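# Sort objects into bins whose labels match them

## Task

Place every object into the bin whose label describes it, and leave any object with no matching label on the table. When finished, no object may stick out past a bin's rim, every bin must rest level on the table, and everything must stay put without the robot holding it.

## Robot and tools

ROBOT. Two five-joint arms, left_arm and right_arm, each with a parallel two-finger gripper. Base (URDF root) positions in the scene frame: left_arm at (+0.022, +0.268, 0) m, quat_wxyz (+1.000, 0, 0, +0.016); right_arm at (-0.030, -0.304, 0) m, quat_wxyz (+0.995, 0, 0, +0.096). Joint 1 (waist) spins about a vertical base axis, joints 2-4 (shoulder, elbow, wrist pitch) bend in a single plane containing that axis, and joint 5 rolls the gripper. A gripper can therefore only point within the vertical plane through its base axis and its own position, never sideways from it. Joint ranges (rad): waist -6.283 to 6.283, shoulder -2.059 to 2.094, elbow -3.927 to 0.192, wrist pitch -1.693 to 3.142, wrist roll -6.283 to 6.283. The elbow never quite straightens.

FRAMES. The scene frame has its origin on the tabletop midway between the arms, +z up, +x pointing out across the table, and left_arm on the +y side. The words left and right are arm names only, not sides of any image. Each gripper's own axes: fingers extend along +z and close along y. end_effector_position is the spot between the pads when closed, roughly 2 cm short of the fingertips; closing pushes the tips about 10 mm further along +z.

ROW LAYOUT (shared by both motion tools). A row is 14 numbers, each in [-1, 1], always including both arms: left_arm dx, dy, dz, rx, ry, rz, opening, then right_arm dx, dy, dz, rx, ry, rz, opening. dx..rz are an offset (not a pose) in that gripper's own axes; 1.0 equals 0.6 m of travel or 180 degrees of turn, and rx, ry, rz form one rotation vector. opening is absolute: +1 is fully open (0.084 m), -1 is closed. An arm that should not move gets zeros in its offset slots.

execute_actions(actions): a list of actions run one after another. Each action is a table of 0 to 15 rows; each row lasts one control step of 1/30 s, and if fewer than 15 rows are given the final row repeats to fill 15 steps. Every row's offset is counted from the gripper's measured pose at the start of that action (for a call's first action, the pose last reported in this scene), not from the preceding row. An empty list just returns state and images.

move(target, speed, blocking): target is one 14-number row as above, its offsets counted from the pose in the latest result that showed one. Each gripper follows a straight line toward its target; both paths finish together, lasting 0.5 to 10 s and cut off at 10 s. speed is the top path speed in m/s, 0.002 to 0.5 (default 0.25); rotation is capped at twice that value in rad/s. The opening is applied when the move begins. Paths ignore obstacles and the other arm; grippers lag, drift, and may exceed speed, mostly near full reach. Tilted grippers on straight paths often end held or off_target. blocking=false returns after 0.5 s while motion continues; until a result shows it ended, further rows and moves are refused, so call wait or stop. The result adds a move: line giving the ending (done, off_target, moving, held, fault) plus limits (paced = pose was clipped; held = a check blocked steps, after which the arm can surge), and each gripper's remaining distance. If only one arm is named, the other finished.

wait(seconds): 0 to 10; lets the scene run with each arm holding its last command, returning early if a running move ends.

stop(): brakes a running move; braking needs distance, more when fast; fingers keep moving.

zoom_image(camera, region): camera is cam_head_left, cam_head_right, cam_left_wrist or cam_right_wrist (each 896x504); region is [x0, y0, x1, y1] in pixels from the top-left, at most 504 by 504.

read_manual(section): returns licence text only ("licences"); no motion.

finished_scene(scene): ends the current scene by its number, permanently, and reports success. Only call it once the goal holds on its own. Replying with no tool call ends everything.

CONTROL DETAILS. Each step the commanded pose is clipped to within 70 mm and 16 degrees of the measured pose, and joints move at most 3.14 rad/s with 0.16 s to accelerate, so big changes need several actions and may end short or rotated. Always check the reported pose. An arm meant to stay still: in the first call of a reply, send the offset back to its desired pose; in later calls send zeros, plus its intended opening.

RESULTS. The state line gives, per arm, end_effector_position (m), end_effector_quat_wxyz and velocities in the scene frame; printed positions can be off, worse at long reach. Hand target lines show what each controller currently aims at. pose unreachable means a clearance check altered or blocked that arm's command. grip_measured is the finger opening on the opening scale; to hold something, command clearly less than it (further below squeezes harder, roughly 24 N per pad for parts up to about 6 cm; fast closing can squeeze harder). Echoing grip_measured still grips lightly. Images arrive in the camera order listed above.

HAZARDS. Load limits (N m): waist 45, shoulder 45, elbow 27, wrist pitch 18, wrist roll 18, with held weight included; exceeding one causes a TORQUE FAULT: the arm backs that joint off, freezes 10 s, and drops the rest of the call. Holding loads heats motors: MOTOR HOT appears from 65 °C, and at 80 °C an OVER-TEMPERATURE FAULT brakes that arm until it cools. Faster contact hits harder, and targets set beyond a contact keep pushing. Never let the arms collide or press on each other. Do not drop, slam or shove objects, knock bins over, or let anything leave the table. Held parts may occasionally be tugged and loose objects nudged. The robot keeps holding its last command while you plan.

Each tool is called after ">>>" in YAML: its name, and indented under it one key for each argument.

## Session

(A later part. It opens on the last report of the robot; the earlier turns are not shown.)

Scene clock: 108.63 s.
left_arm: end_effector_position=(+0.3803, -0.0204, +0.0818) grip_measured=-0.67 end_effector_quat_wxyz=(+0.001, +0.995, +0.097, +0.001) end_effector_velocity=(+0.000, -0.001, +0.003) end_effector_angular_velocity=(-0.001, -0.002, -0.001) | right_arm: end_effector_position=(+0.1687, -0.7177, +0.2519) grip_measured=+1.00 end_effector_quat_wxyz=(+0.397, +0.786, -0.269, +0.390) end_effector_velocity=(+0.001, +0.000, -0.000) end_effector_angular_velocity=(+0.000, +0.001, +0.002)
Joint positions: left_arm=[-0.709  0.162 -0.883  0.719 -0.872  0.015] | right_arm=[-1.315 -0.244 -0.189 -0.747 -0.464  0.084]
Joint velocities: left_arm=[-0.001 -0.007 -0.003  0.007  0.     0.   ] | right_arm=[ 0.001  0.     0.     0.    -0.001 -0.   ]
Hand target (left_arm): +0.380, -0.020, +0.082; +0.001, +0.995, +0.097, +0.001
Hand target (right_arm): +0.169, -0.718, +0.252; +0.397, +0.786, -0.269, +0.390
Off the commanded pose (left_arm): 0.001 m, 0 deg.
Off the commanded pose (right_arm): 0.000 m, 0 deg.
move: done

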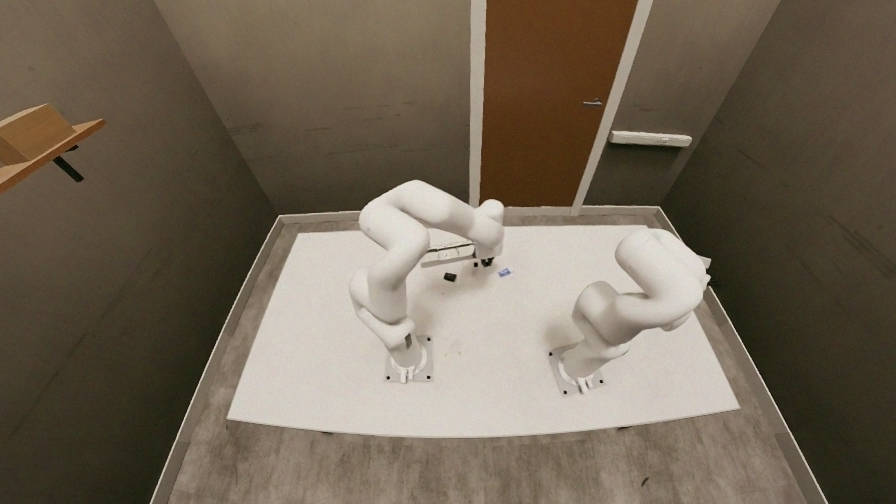

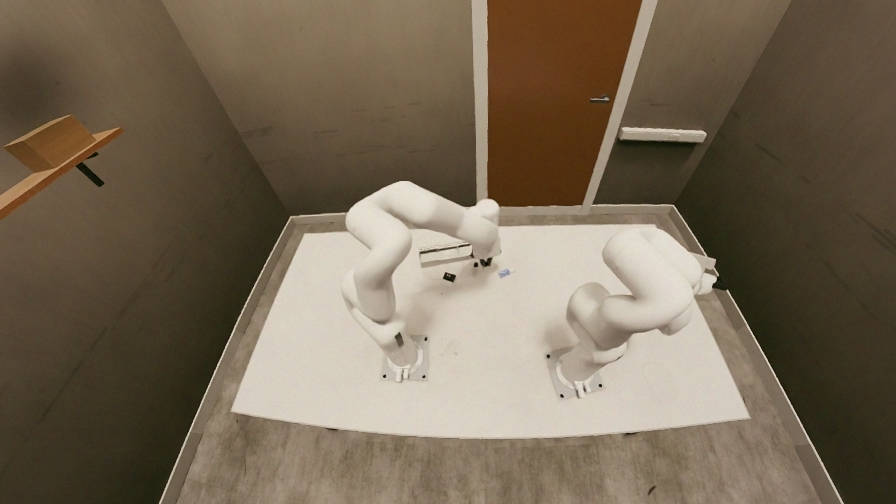

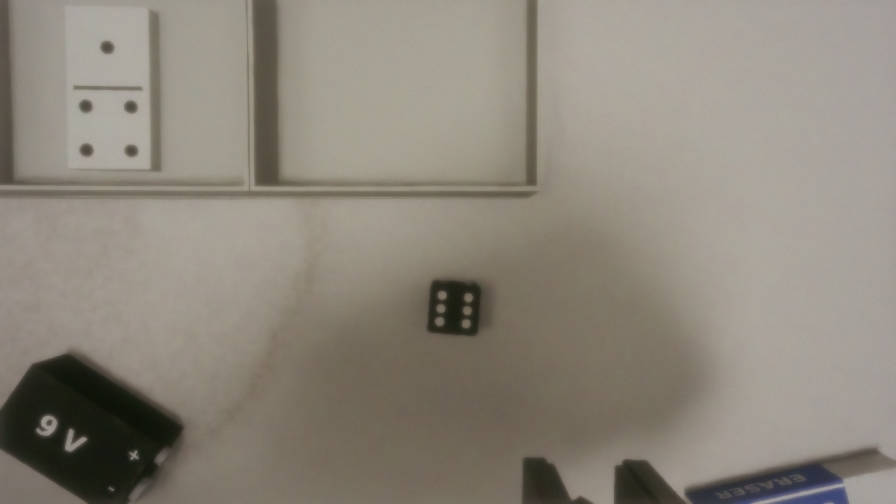

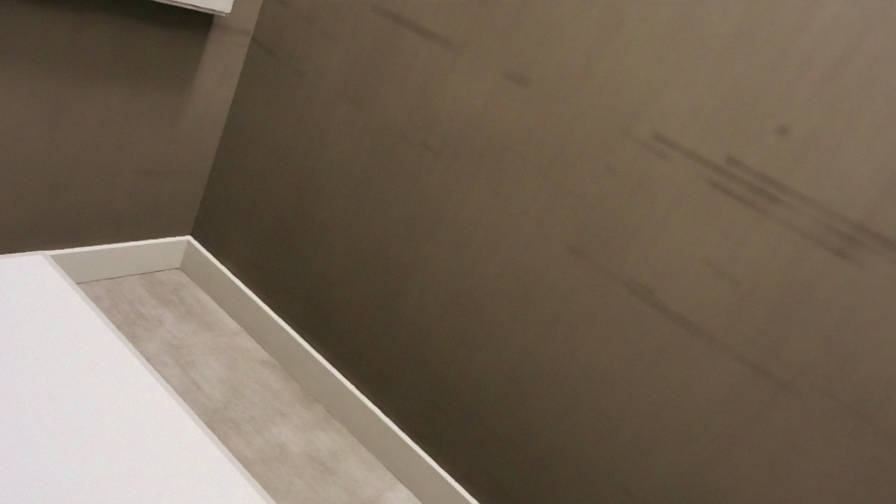

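>>> move:
  target: [0.1968,-0.36,0,0,0,0,-0.85,0,0,0,0,0,0,1]
  speed: 0.3

>>> move:
  target: [0,0,0.087,0,0,0,-0.85,0,0,0,0,0,0,1]
  speed: 0.09

Scene clock: 118.20 s.
left_arm: end_effector_position=(+0.4544, +0.2139, +0.0816) grip_measured=-0.67 end_effector_quat_wxyz=(+0.000, +0.995, +0.097, +0.001) end_effector_velocity=(+0.001, +0.003, +0.000) end_effector_angular_velocity=(-0.000, -0.000, +0.002) | right_arm: end_effector_position=(+0.1687, -0.7177, +0.2519) grip_measured=+1.00 end_effector_quat_wxyz=(+0.397, +0.786, -0.269, +0.390) end_effector_velocity=(-0.001, -0.000, -0.000) end_effector_angular_velocity=(+0.002, +0.001, -0.001)
Joint positions: left_arm=[-0.155  0.092 -0.79   0.697 -0.318  0.015] | right_arm=[-1.315 -0.244 -0.189 -0.747 -0.464  0.084]
Joint velocities: left_arm=[ 0.006  0.002 -0.004  0.001  0.004  0.   ] | right_arm=[-0.001 -0.001 -0.     0.004 -0.    -0.   ]
Hand target (left_arm): +0.455, +0.214, +0.082; +0.000, +0.995, +0.097, +0.001
Hand target (right_arm): +0.169, -0.718, +0.252; +0.397, +0.786, -0.269, +0.390
Off the commanded pose (left_arm): 0.001 m, 0 deg.
Off the commanded pose (right_arm): 0.000 m, 0 deg.
move: done

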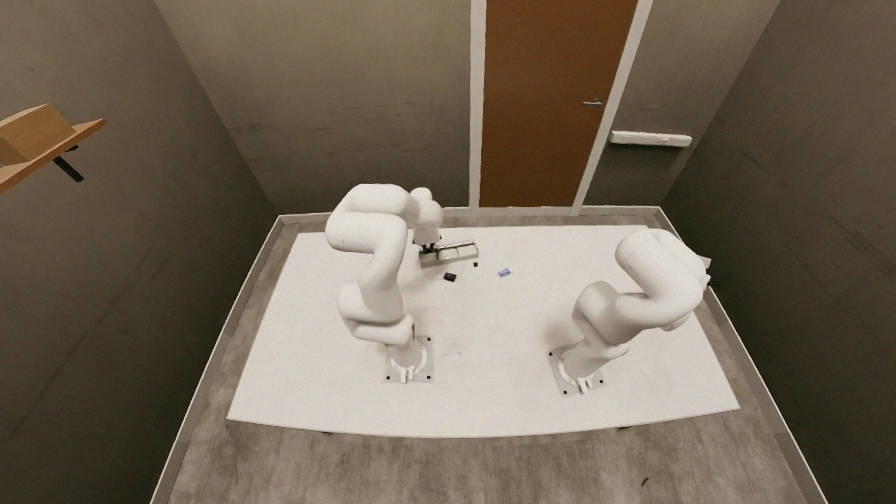

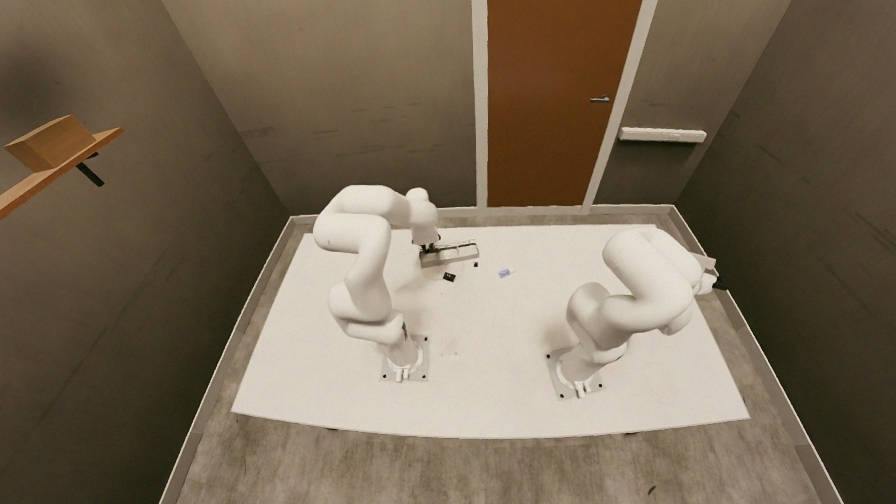

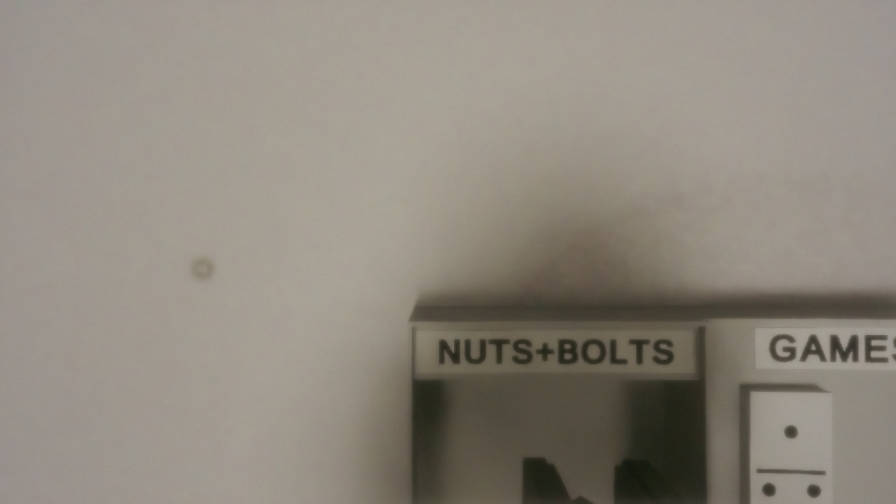

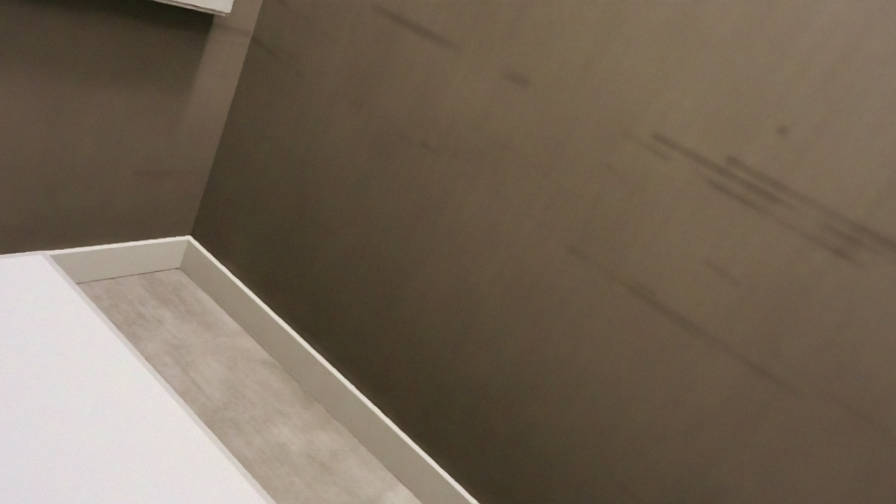

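Scene clock: 119.27 s.
left_arm: end_effector_position=(+0.4546, +0.2138, +0.0298) grip_measured=-0.67 end_effector_quat_wxyz=(+0.000, +0.995, +0.097, +0.001) end_effector_velocity=(-0.000, +0.001, -0.003) end_effector_angular_velocity=(+0.000, +0.001, +0.001) | right_arm: end_effector_position=(+0.1687, -0.7177, +0.2519) grip_measured=+1.00 end_effector_quat_wxyz=(+0.397, +0.786, -0.269, +0.390) end_effector_velocity=(-0.000, -0.000, +0.000) end_effector_angular_velocity=(-0.000, -0.001, -0.000)
Joint positions: left_arm=[-0.155  0.22  -0.768  0.547 -0.318  0.015] | right_arm=[-1.315 -0.244 -0.189 -0.747 -0.464  0.084]
Joint velocities: left_arm=[ 0.001  0.008 -0.    -0.006  0.    -0.   ] | right_arm=[-0.     0.001 -0.    -0.001  0.001  0.   ]
Hand target (left_arm): +0.454, +0.214, +0.029; +0.000, +0.995, +0.097, +0.001
Hand target (right_arm): +0.169, -0.718, +0.252; +0.397, +0.786, -0.269, +0.390
Off the commanded pose (left_arm): 0.000 m, 0 deg.
Off the commanded pose (right_arm): 0.000 m, 0 deg.
move: done

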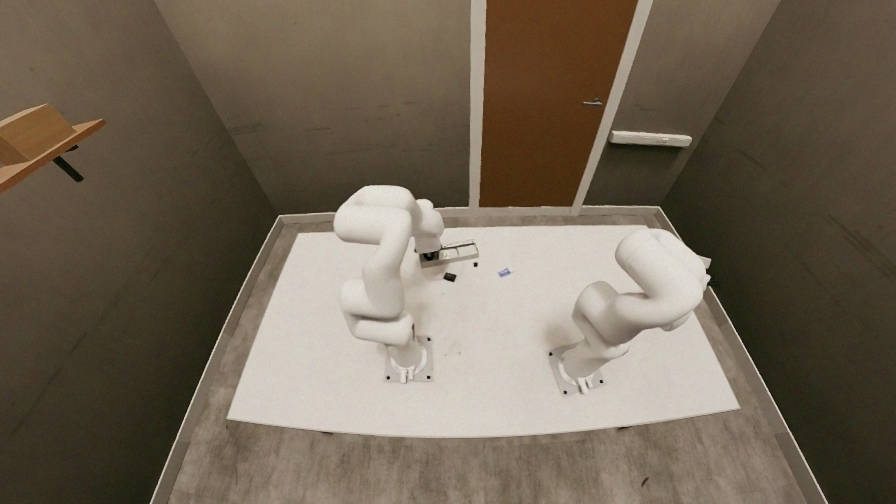

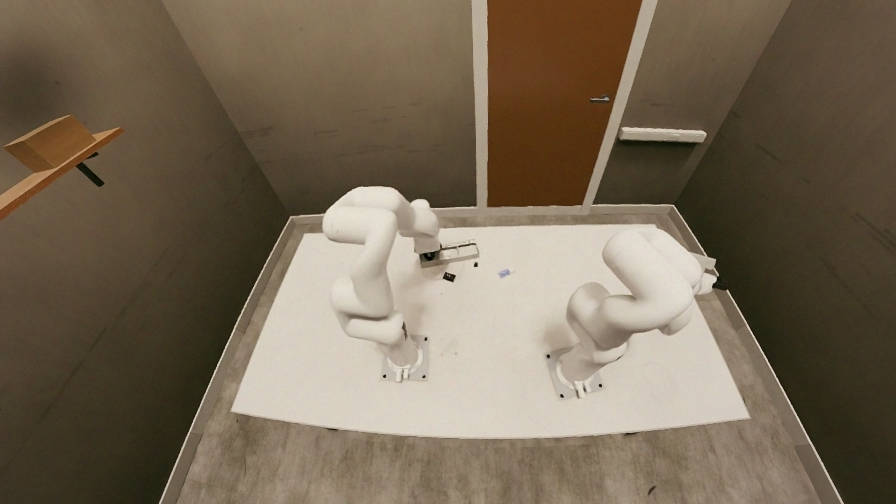

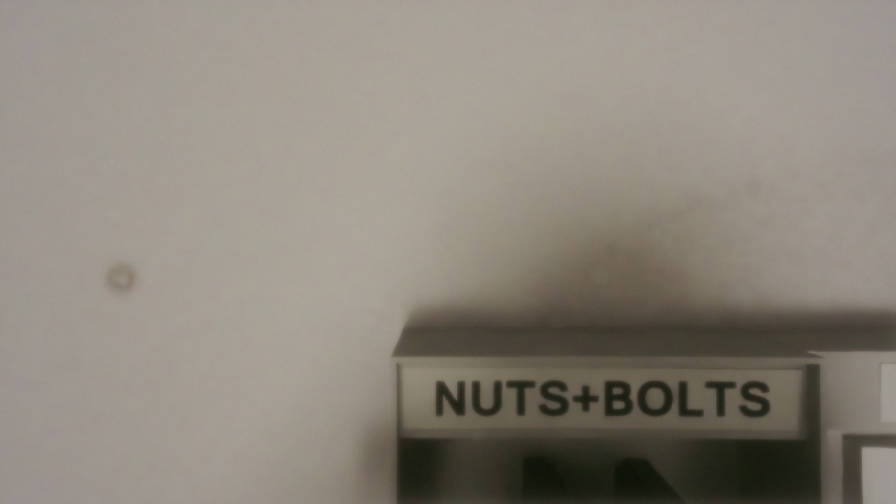

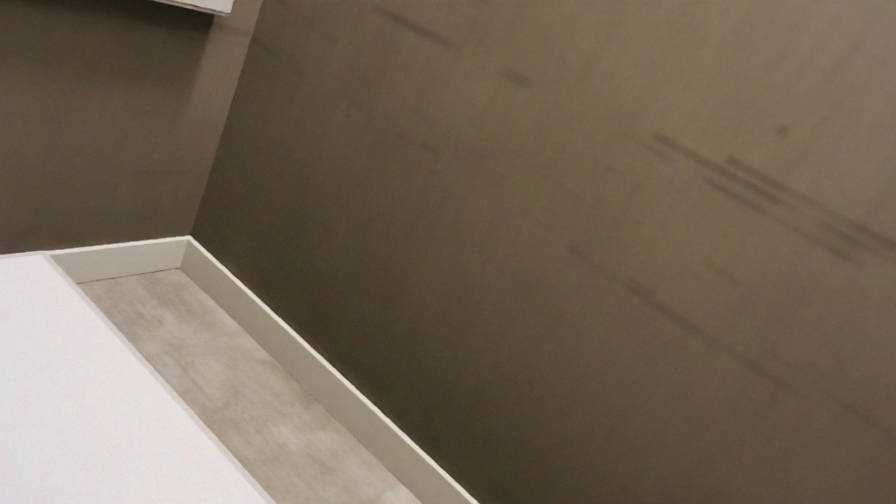

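>>> execute_actions:
  actions:
    - [[0,0,0,0,0,0,-0.75,0,0,0,0,0,0,1],[0,0,0,0,0,0,-0.68,0,0,0,0,0,0,1],[0,0,0,0,0,0,-0.64,0,0,0,0,0,0,1],[0,0,0,0,0,0,-0.6,0,0,0,0,0,0,1],[0,0,0,0,0,0,-0.55,0,0,0,0,0,0,1],[0,0,0,0,0,0,-0.5,0,0,0,0,0,0,1],[0,0,0,0,0,0,-0.45,0,0,0,0,0,0,1]]

>>> move:
  target: [0,0,-0.09,0,0,0,-0.45,0,0,0,0,0,0,1]
  speed: 0.15

>>> move:
  target: [-0.1165,0.3092,-0.015,0,0,-0.472,-0.35,0,0,0,0,0,0,1]
  speed: 0.5

Scene clock: 128.03 s.
left_arm: end_effector_position=(+0.4546, +0.2138, +0.0298) grip_measured=-0.47 end_effector_quat_wxyz=(+0.000, +0.995, +0.097, +0.001) end_effector_velocity=(-0.000, -0.000, +0.000) end_effector_angular_velocity=(-0.000, -0.000, -0.001) | right_arm: end_effector_position=(+0.1687, -0.7177, +0.2519) grip_measured=+1.00 end_effector_quat_wxyz=(+0.397, +0.786, -0.269, +0.390) end_effector_velocity=(-0.000, -0.000, -0.000) end_effector_angular_velocity=(+0.000, +0.001, +0.000)
Joint positions: left_arm=[-0.155  0.22  -0.768  0.547 -0.318  0.023] | right_arm=[-1.315 -0.244 -0.189 -0.747 -0.464  0.084]
Joint velocities: left_arm=[-0.001 -0.001  0.     0.    -0.     0.001] | right_arm=[-0.     0.001 -0.     0.    -0.001 -0.   ]
Hand target (left_arm): +0.455, +0.214, +0.030; +0.000, +0.995, +0.097, +0.001
Hand target (right_arm): +0.169, -0.718, +0.252; +0.397, +0.786, -0.269, +0.390
Off the commanded pose (left_arm): 0.000 m, 0 deg.
Off the commanded pose (right_arm): 0.000 m, 0 deg.

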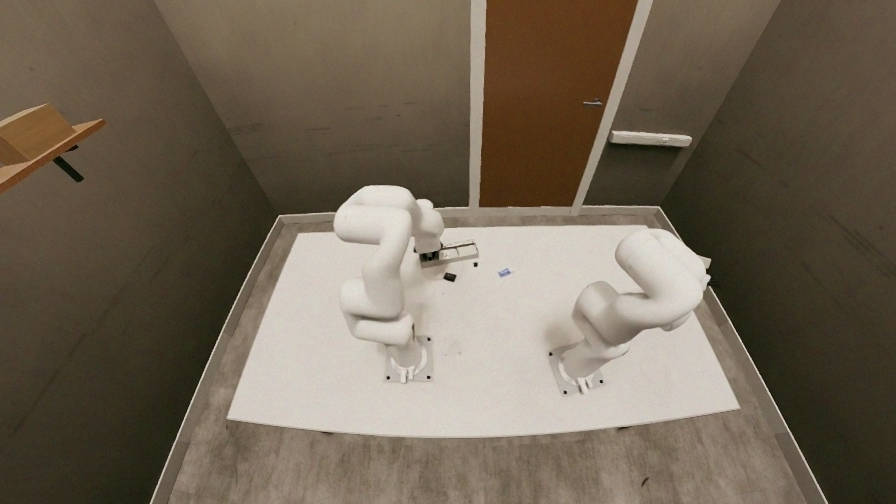

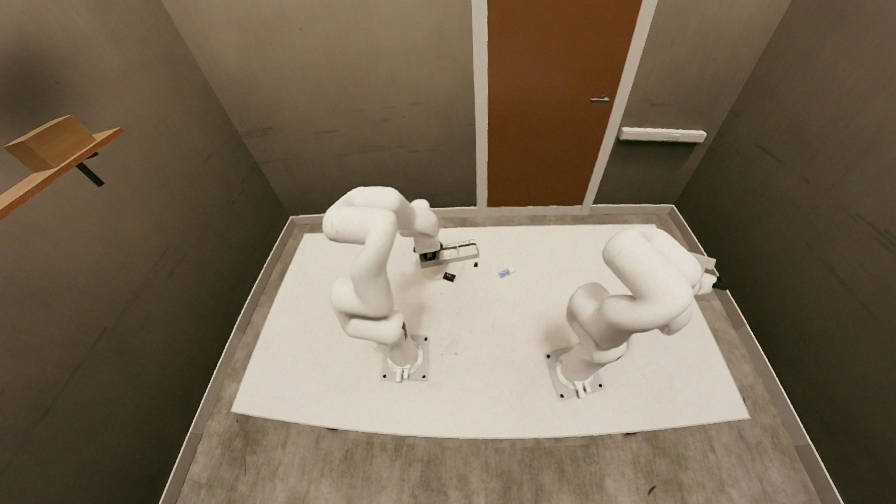

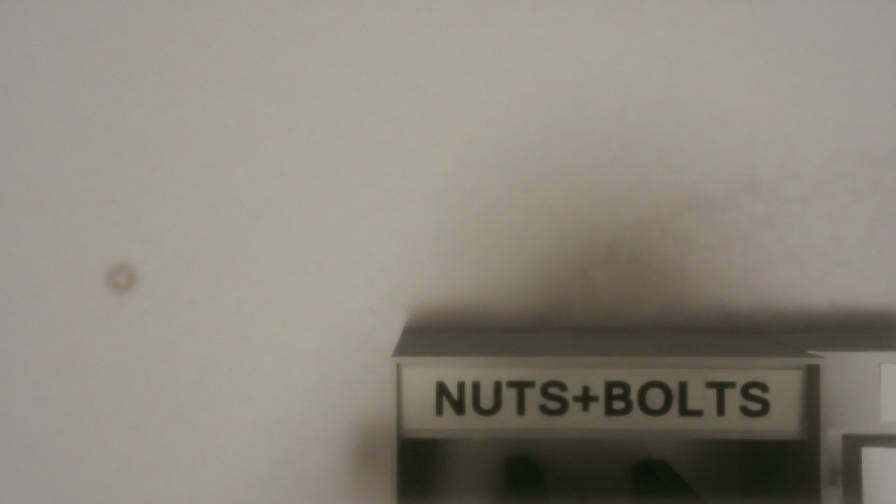

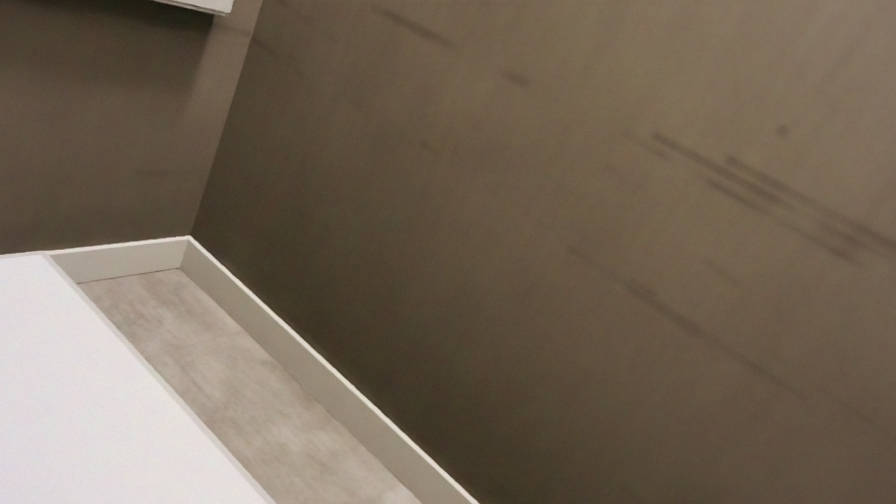

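Scene clock: 129.00 s.
left_arm: end_effector_position=(+0.4543, +0.2139, +0.0834) grip_measured=-0.47 end_effector_quat_wxyz=(+0.000, +0.995, +0.097, +0.001) end_effector_velocity=(+0.000, -0.000, +0.003) end_effector_angular_velocity=(-0.000, -0.001, -0.001) | right_arm: end_effector_position=(+0.1687, -0.7177, +0.2519) grip_measured=+1.00 end_effector_quat_wxyz=(+0.397, +0.786, -0.269, +0.390) end_effector_velocity=(+0.000, +0.000, +0.000) end_effector_angular_velocity=(+0.000, -0.000, +0.001)
Joint positions: left_arm=[-0.155  0.087 -0.791  0.702 -0.318  0.024] | right_arm=[-1.315 -0.244 -0.189 -0.747 -0.464  0.084]
Joint velocities: left_arm=[-0.001 -0.006 -0.002  0.007 -0.    -0.   ] | right_arm=[ 0.001 -0.001  0.     0.001  0.     0.   ]
Hand target (left_arm): +0.454, +0.214, +0.084; +0.000, +0.995, +0.097, +0.001
Hand target (right_arm): +0.169, -0.718, +0.252; +0.397, +0.786, -0.269, +0.390
Off the commanded pose (left_arm): 0.000 m, 0 deg.
Off the commanded pose (right_arm): 0.000 m, 0 deg.
move: done

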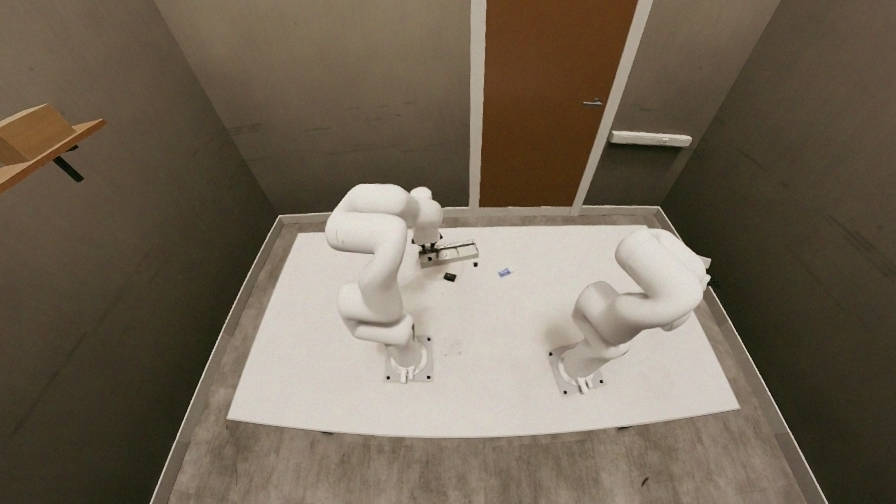

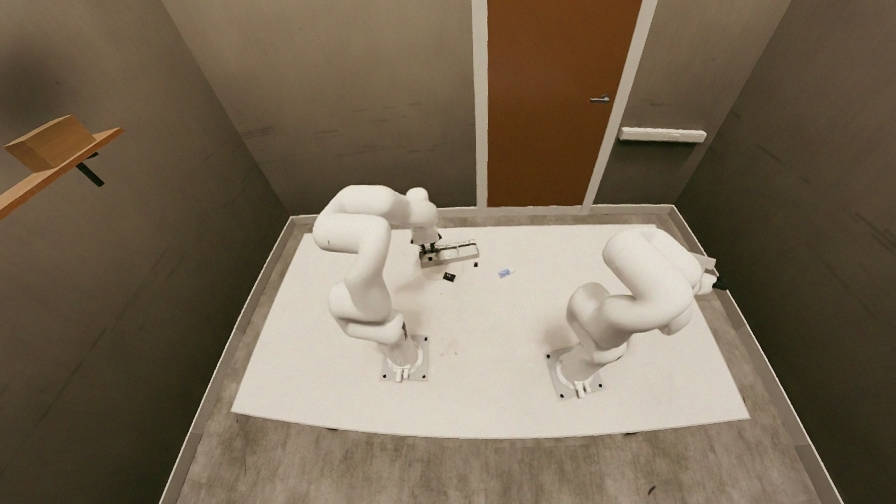

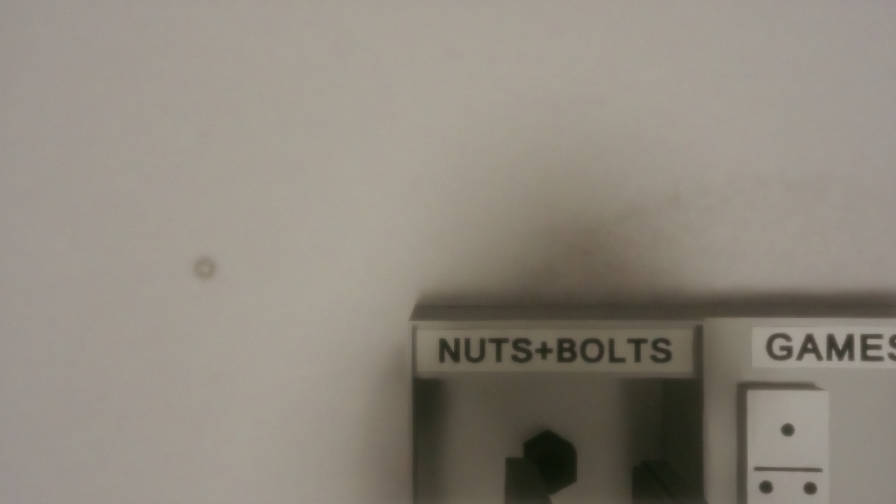

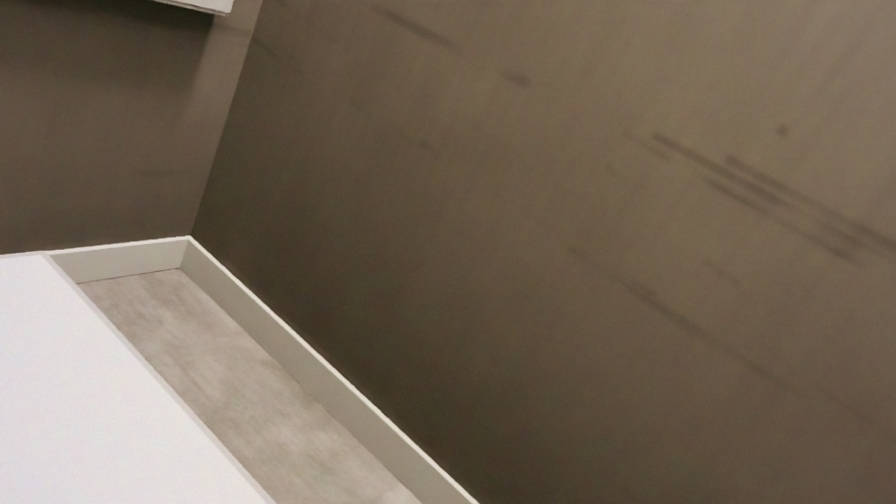

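Scene clock: 131.20 s.
left_arm: end_effector_position=(+0.4215, +0.0187, +0.0923) grip_measured=-0.37 end_effector_quat_wxyz=(+0.001, +0.669, +0.743, +0.000) end_effector_velocity=(-0.001, -0.002, +0.000) end_effector_angular_velocity=(+0.001, +0.002, +0.009) | right_arm: end_effector_position=(+0.1687, -0.7177, +0.2519) grip_measured=+1.00 end_effector_quat_wxyz=(+0.397, +0.786, -0.269, +0.390) end_effector_velocity=(-0.000, -0.000, +0.000) end_effector_angular_velocity=(-0.000, -0.001, -0.001)
Joint positions: left_arm=[-0.589  0.172 -0.934  0.76  -2.234  0.028] | right_arm=[-1.315 -0.244 -0.189 -0.747 -0.464  0.084]
Joint velocities: left_arm=[-0.005  0.003 -0.005  0.004 -0.014 -0.   ] | right_arm=[-0.001 -0.    -0.    -0.001  0.001 -0.   ]
Hand target (left_arm): +0.421, +0.018, +0.092; +0.001, +0.669, +0.744, +0.000
Hand target (right_arm): +0.169, -0.718, +0.252; +0.397, +0.786, -0.269, +0.390
Off the commanded pose (left_arm): 0.000 m, 0 deg.
Off the commanded pose (right_arm): 0.000 m, 0 deg.
move: done

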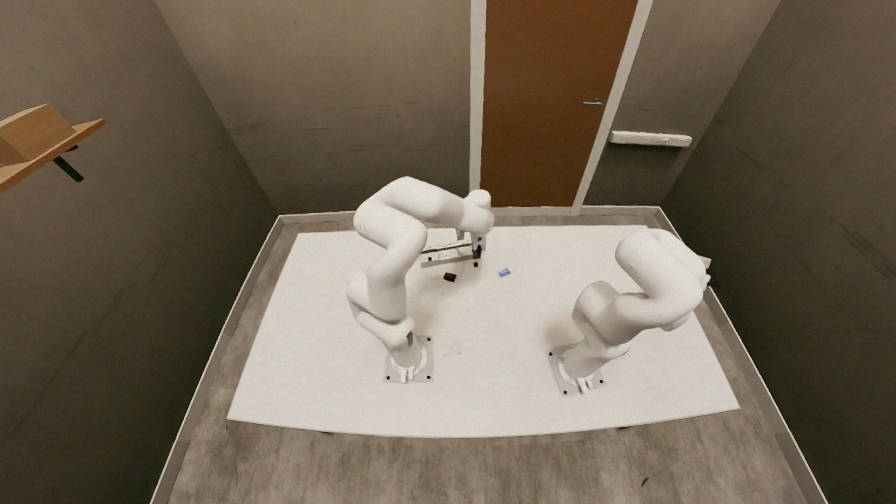

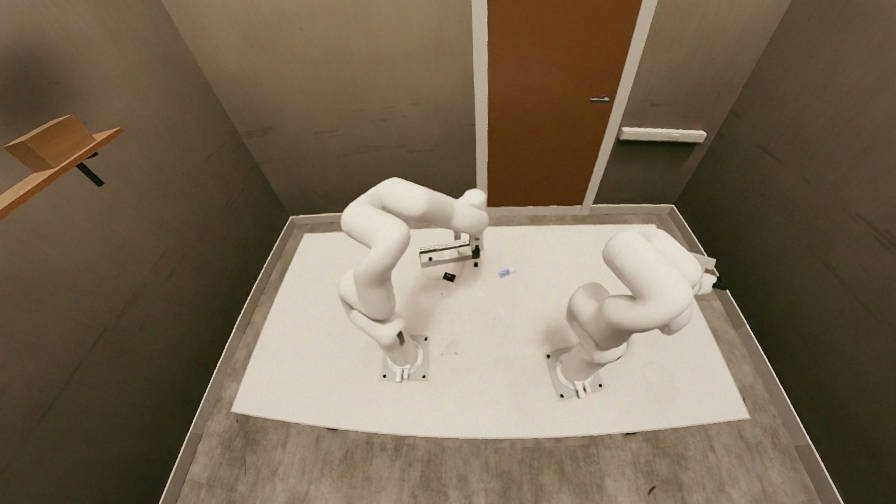

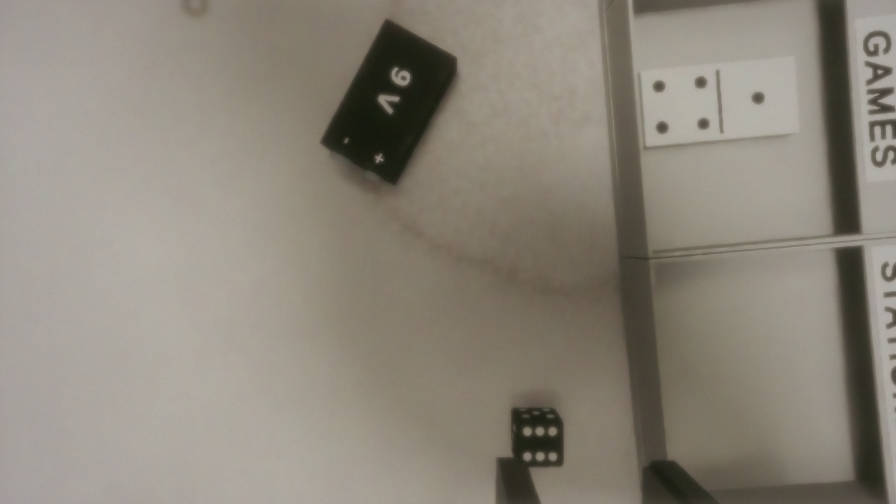

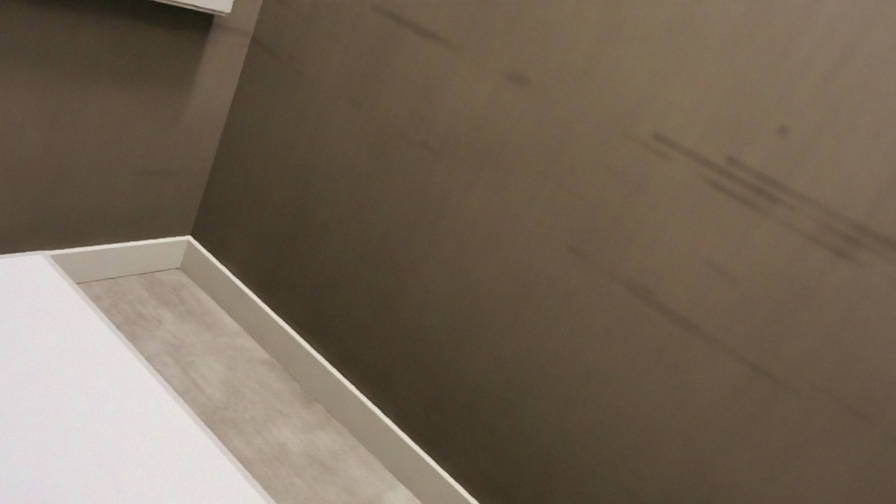

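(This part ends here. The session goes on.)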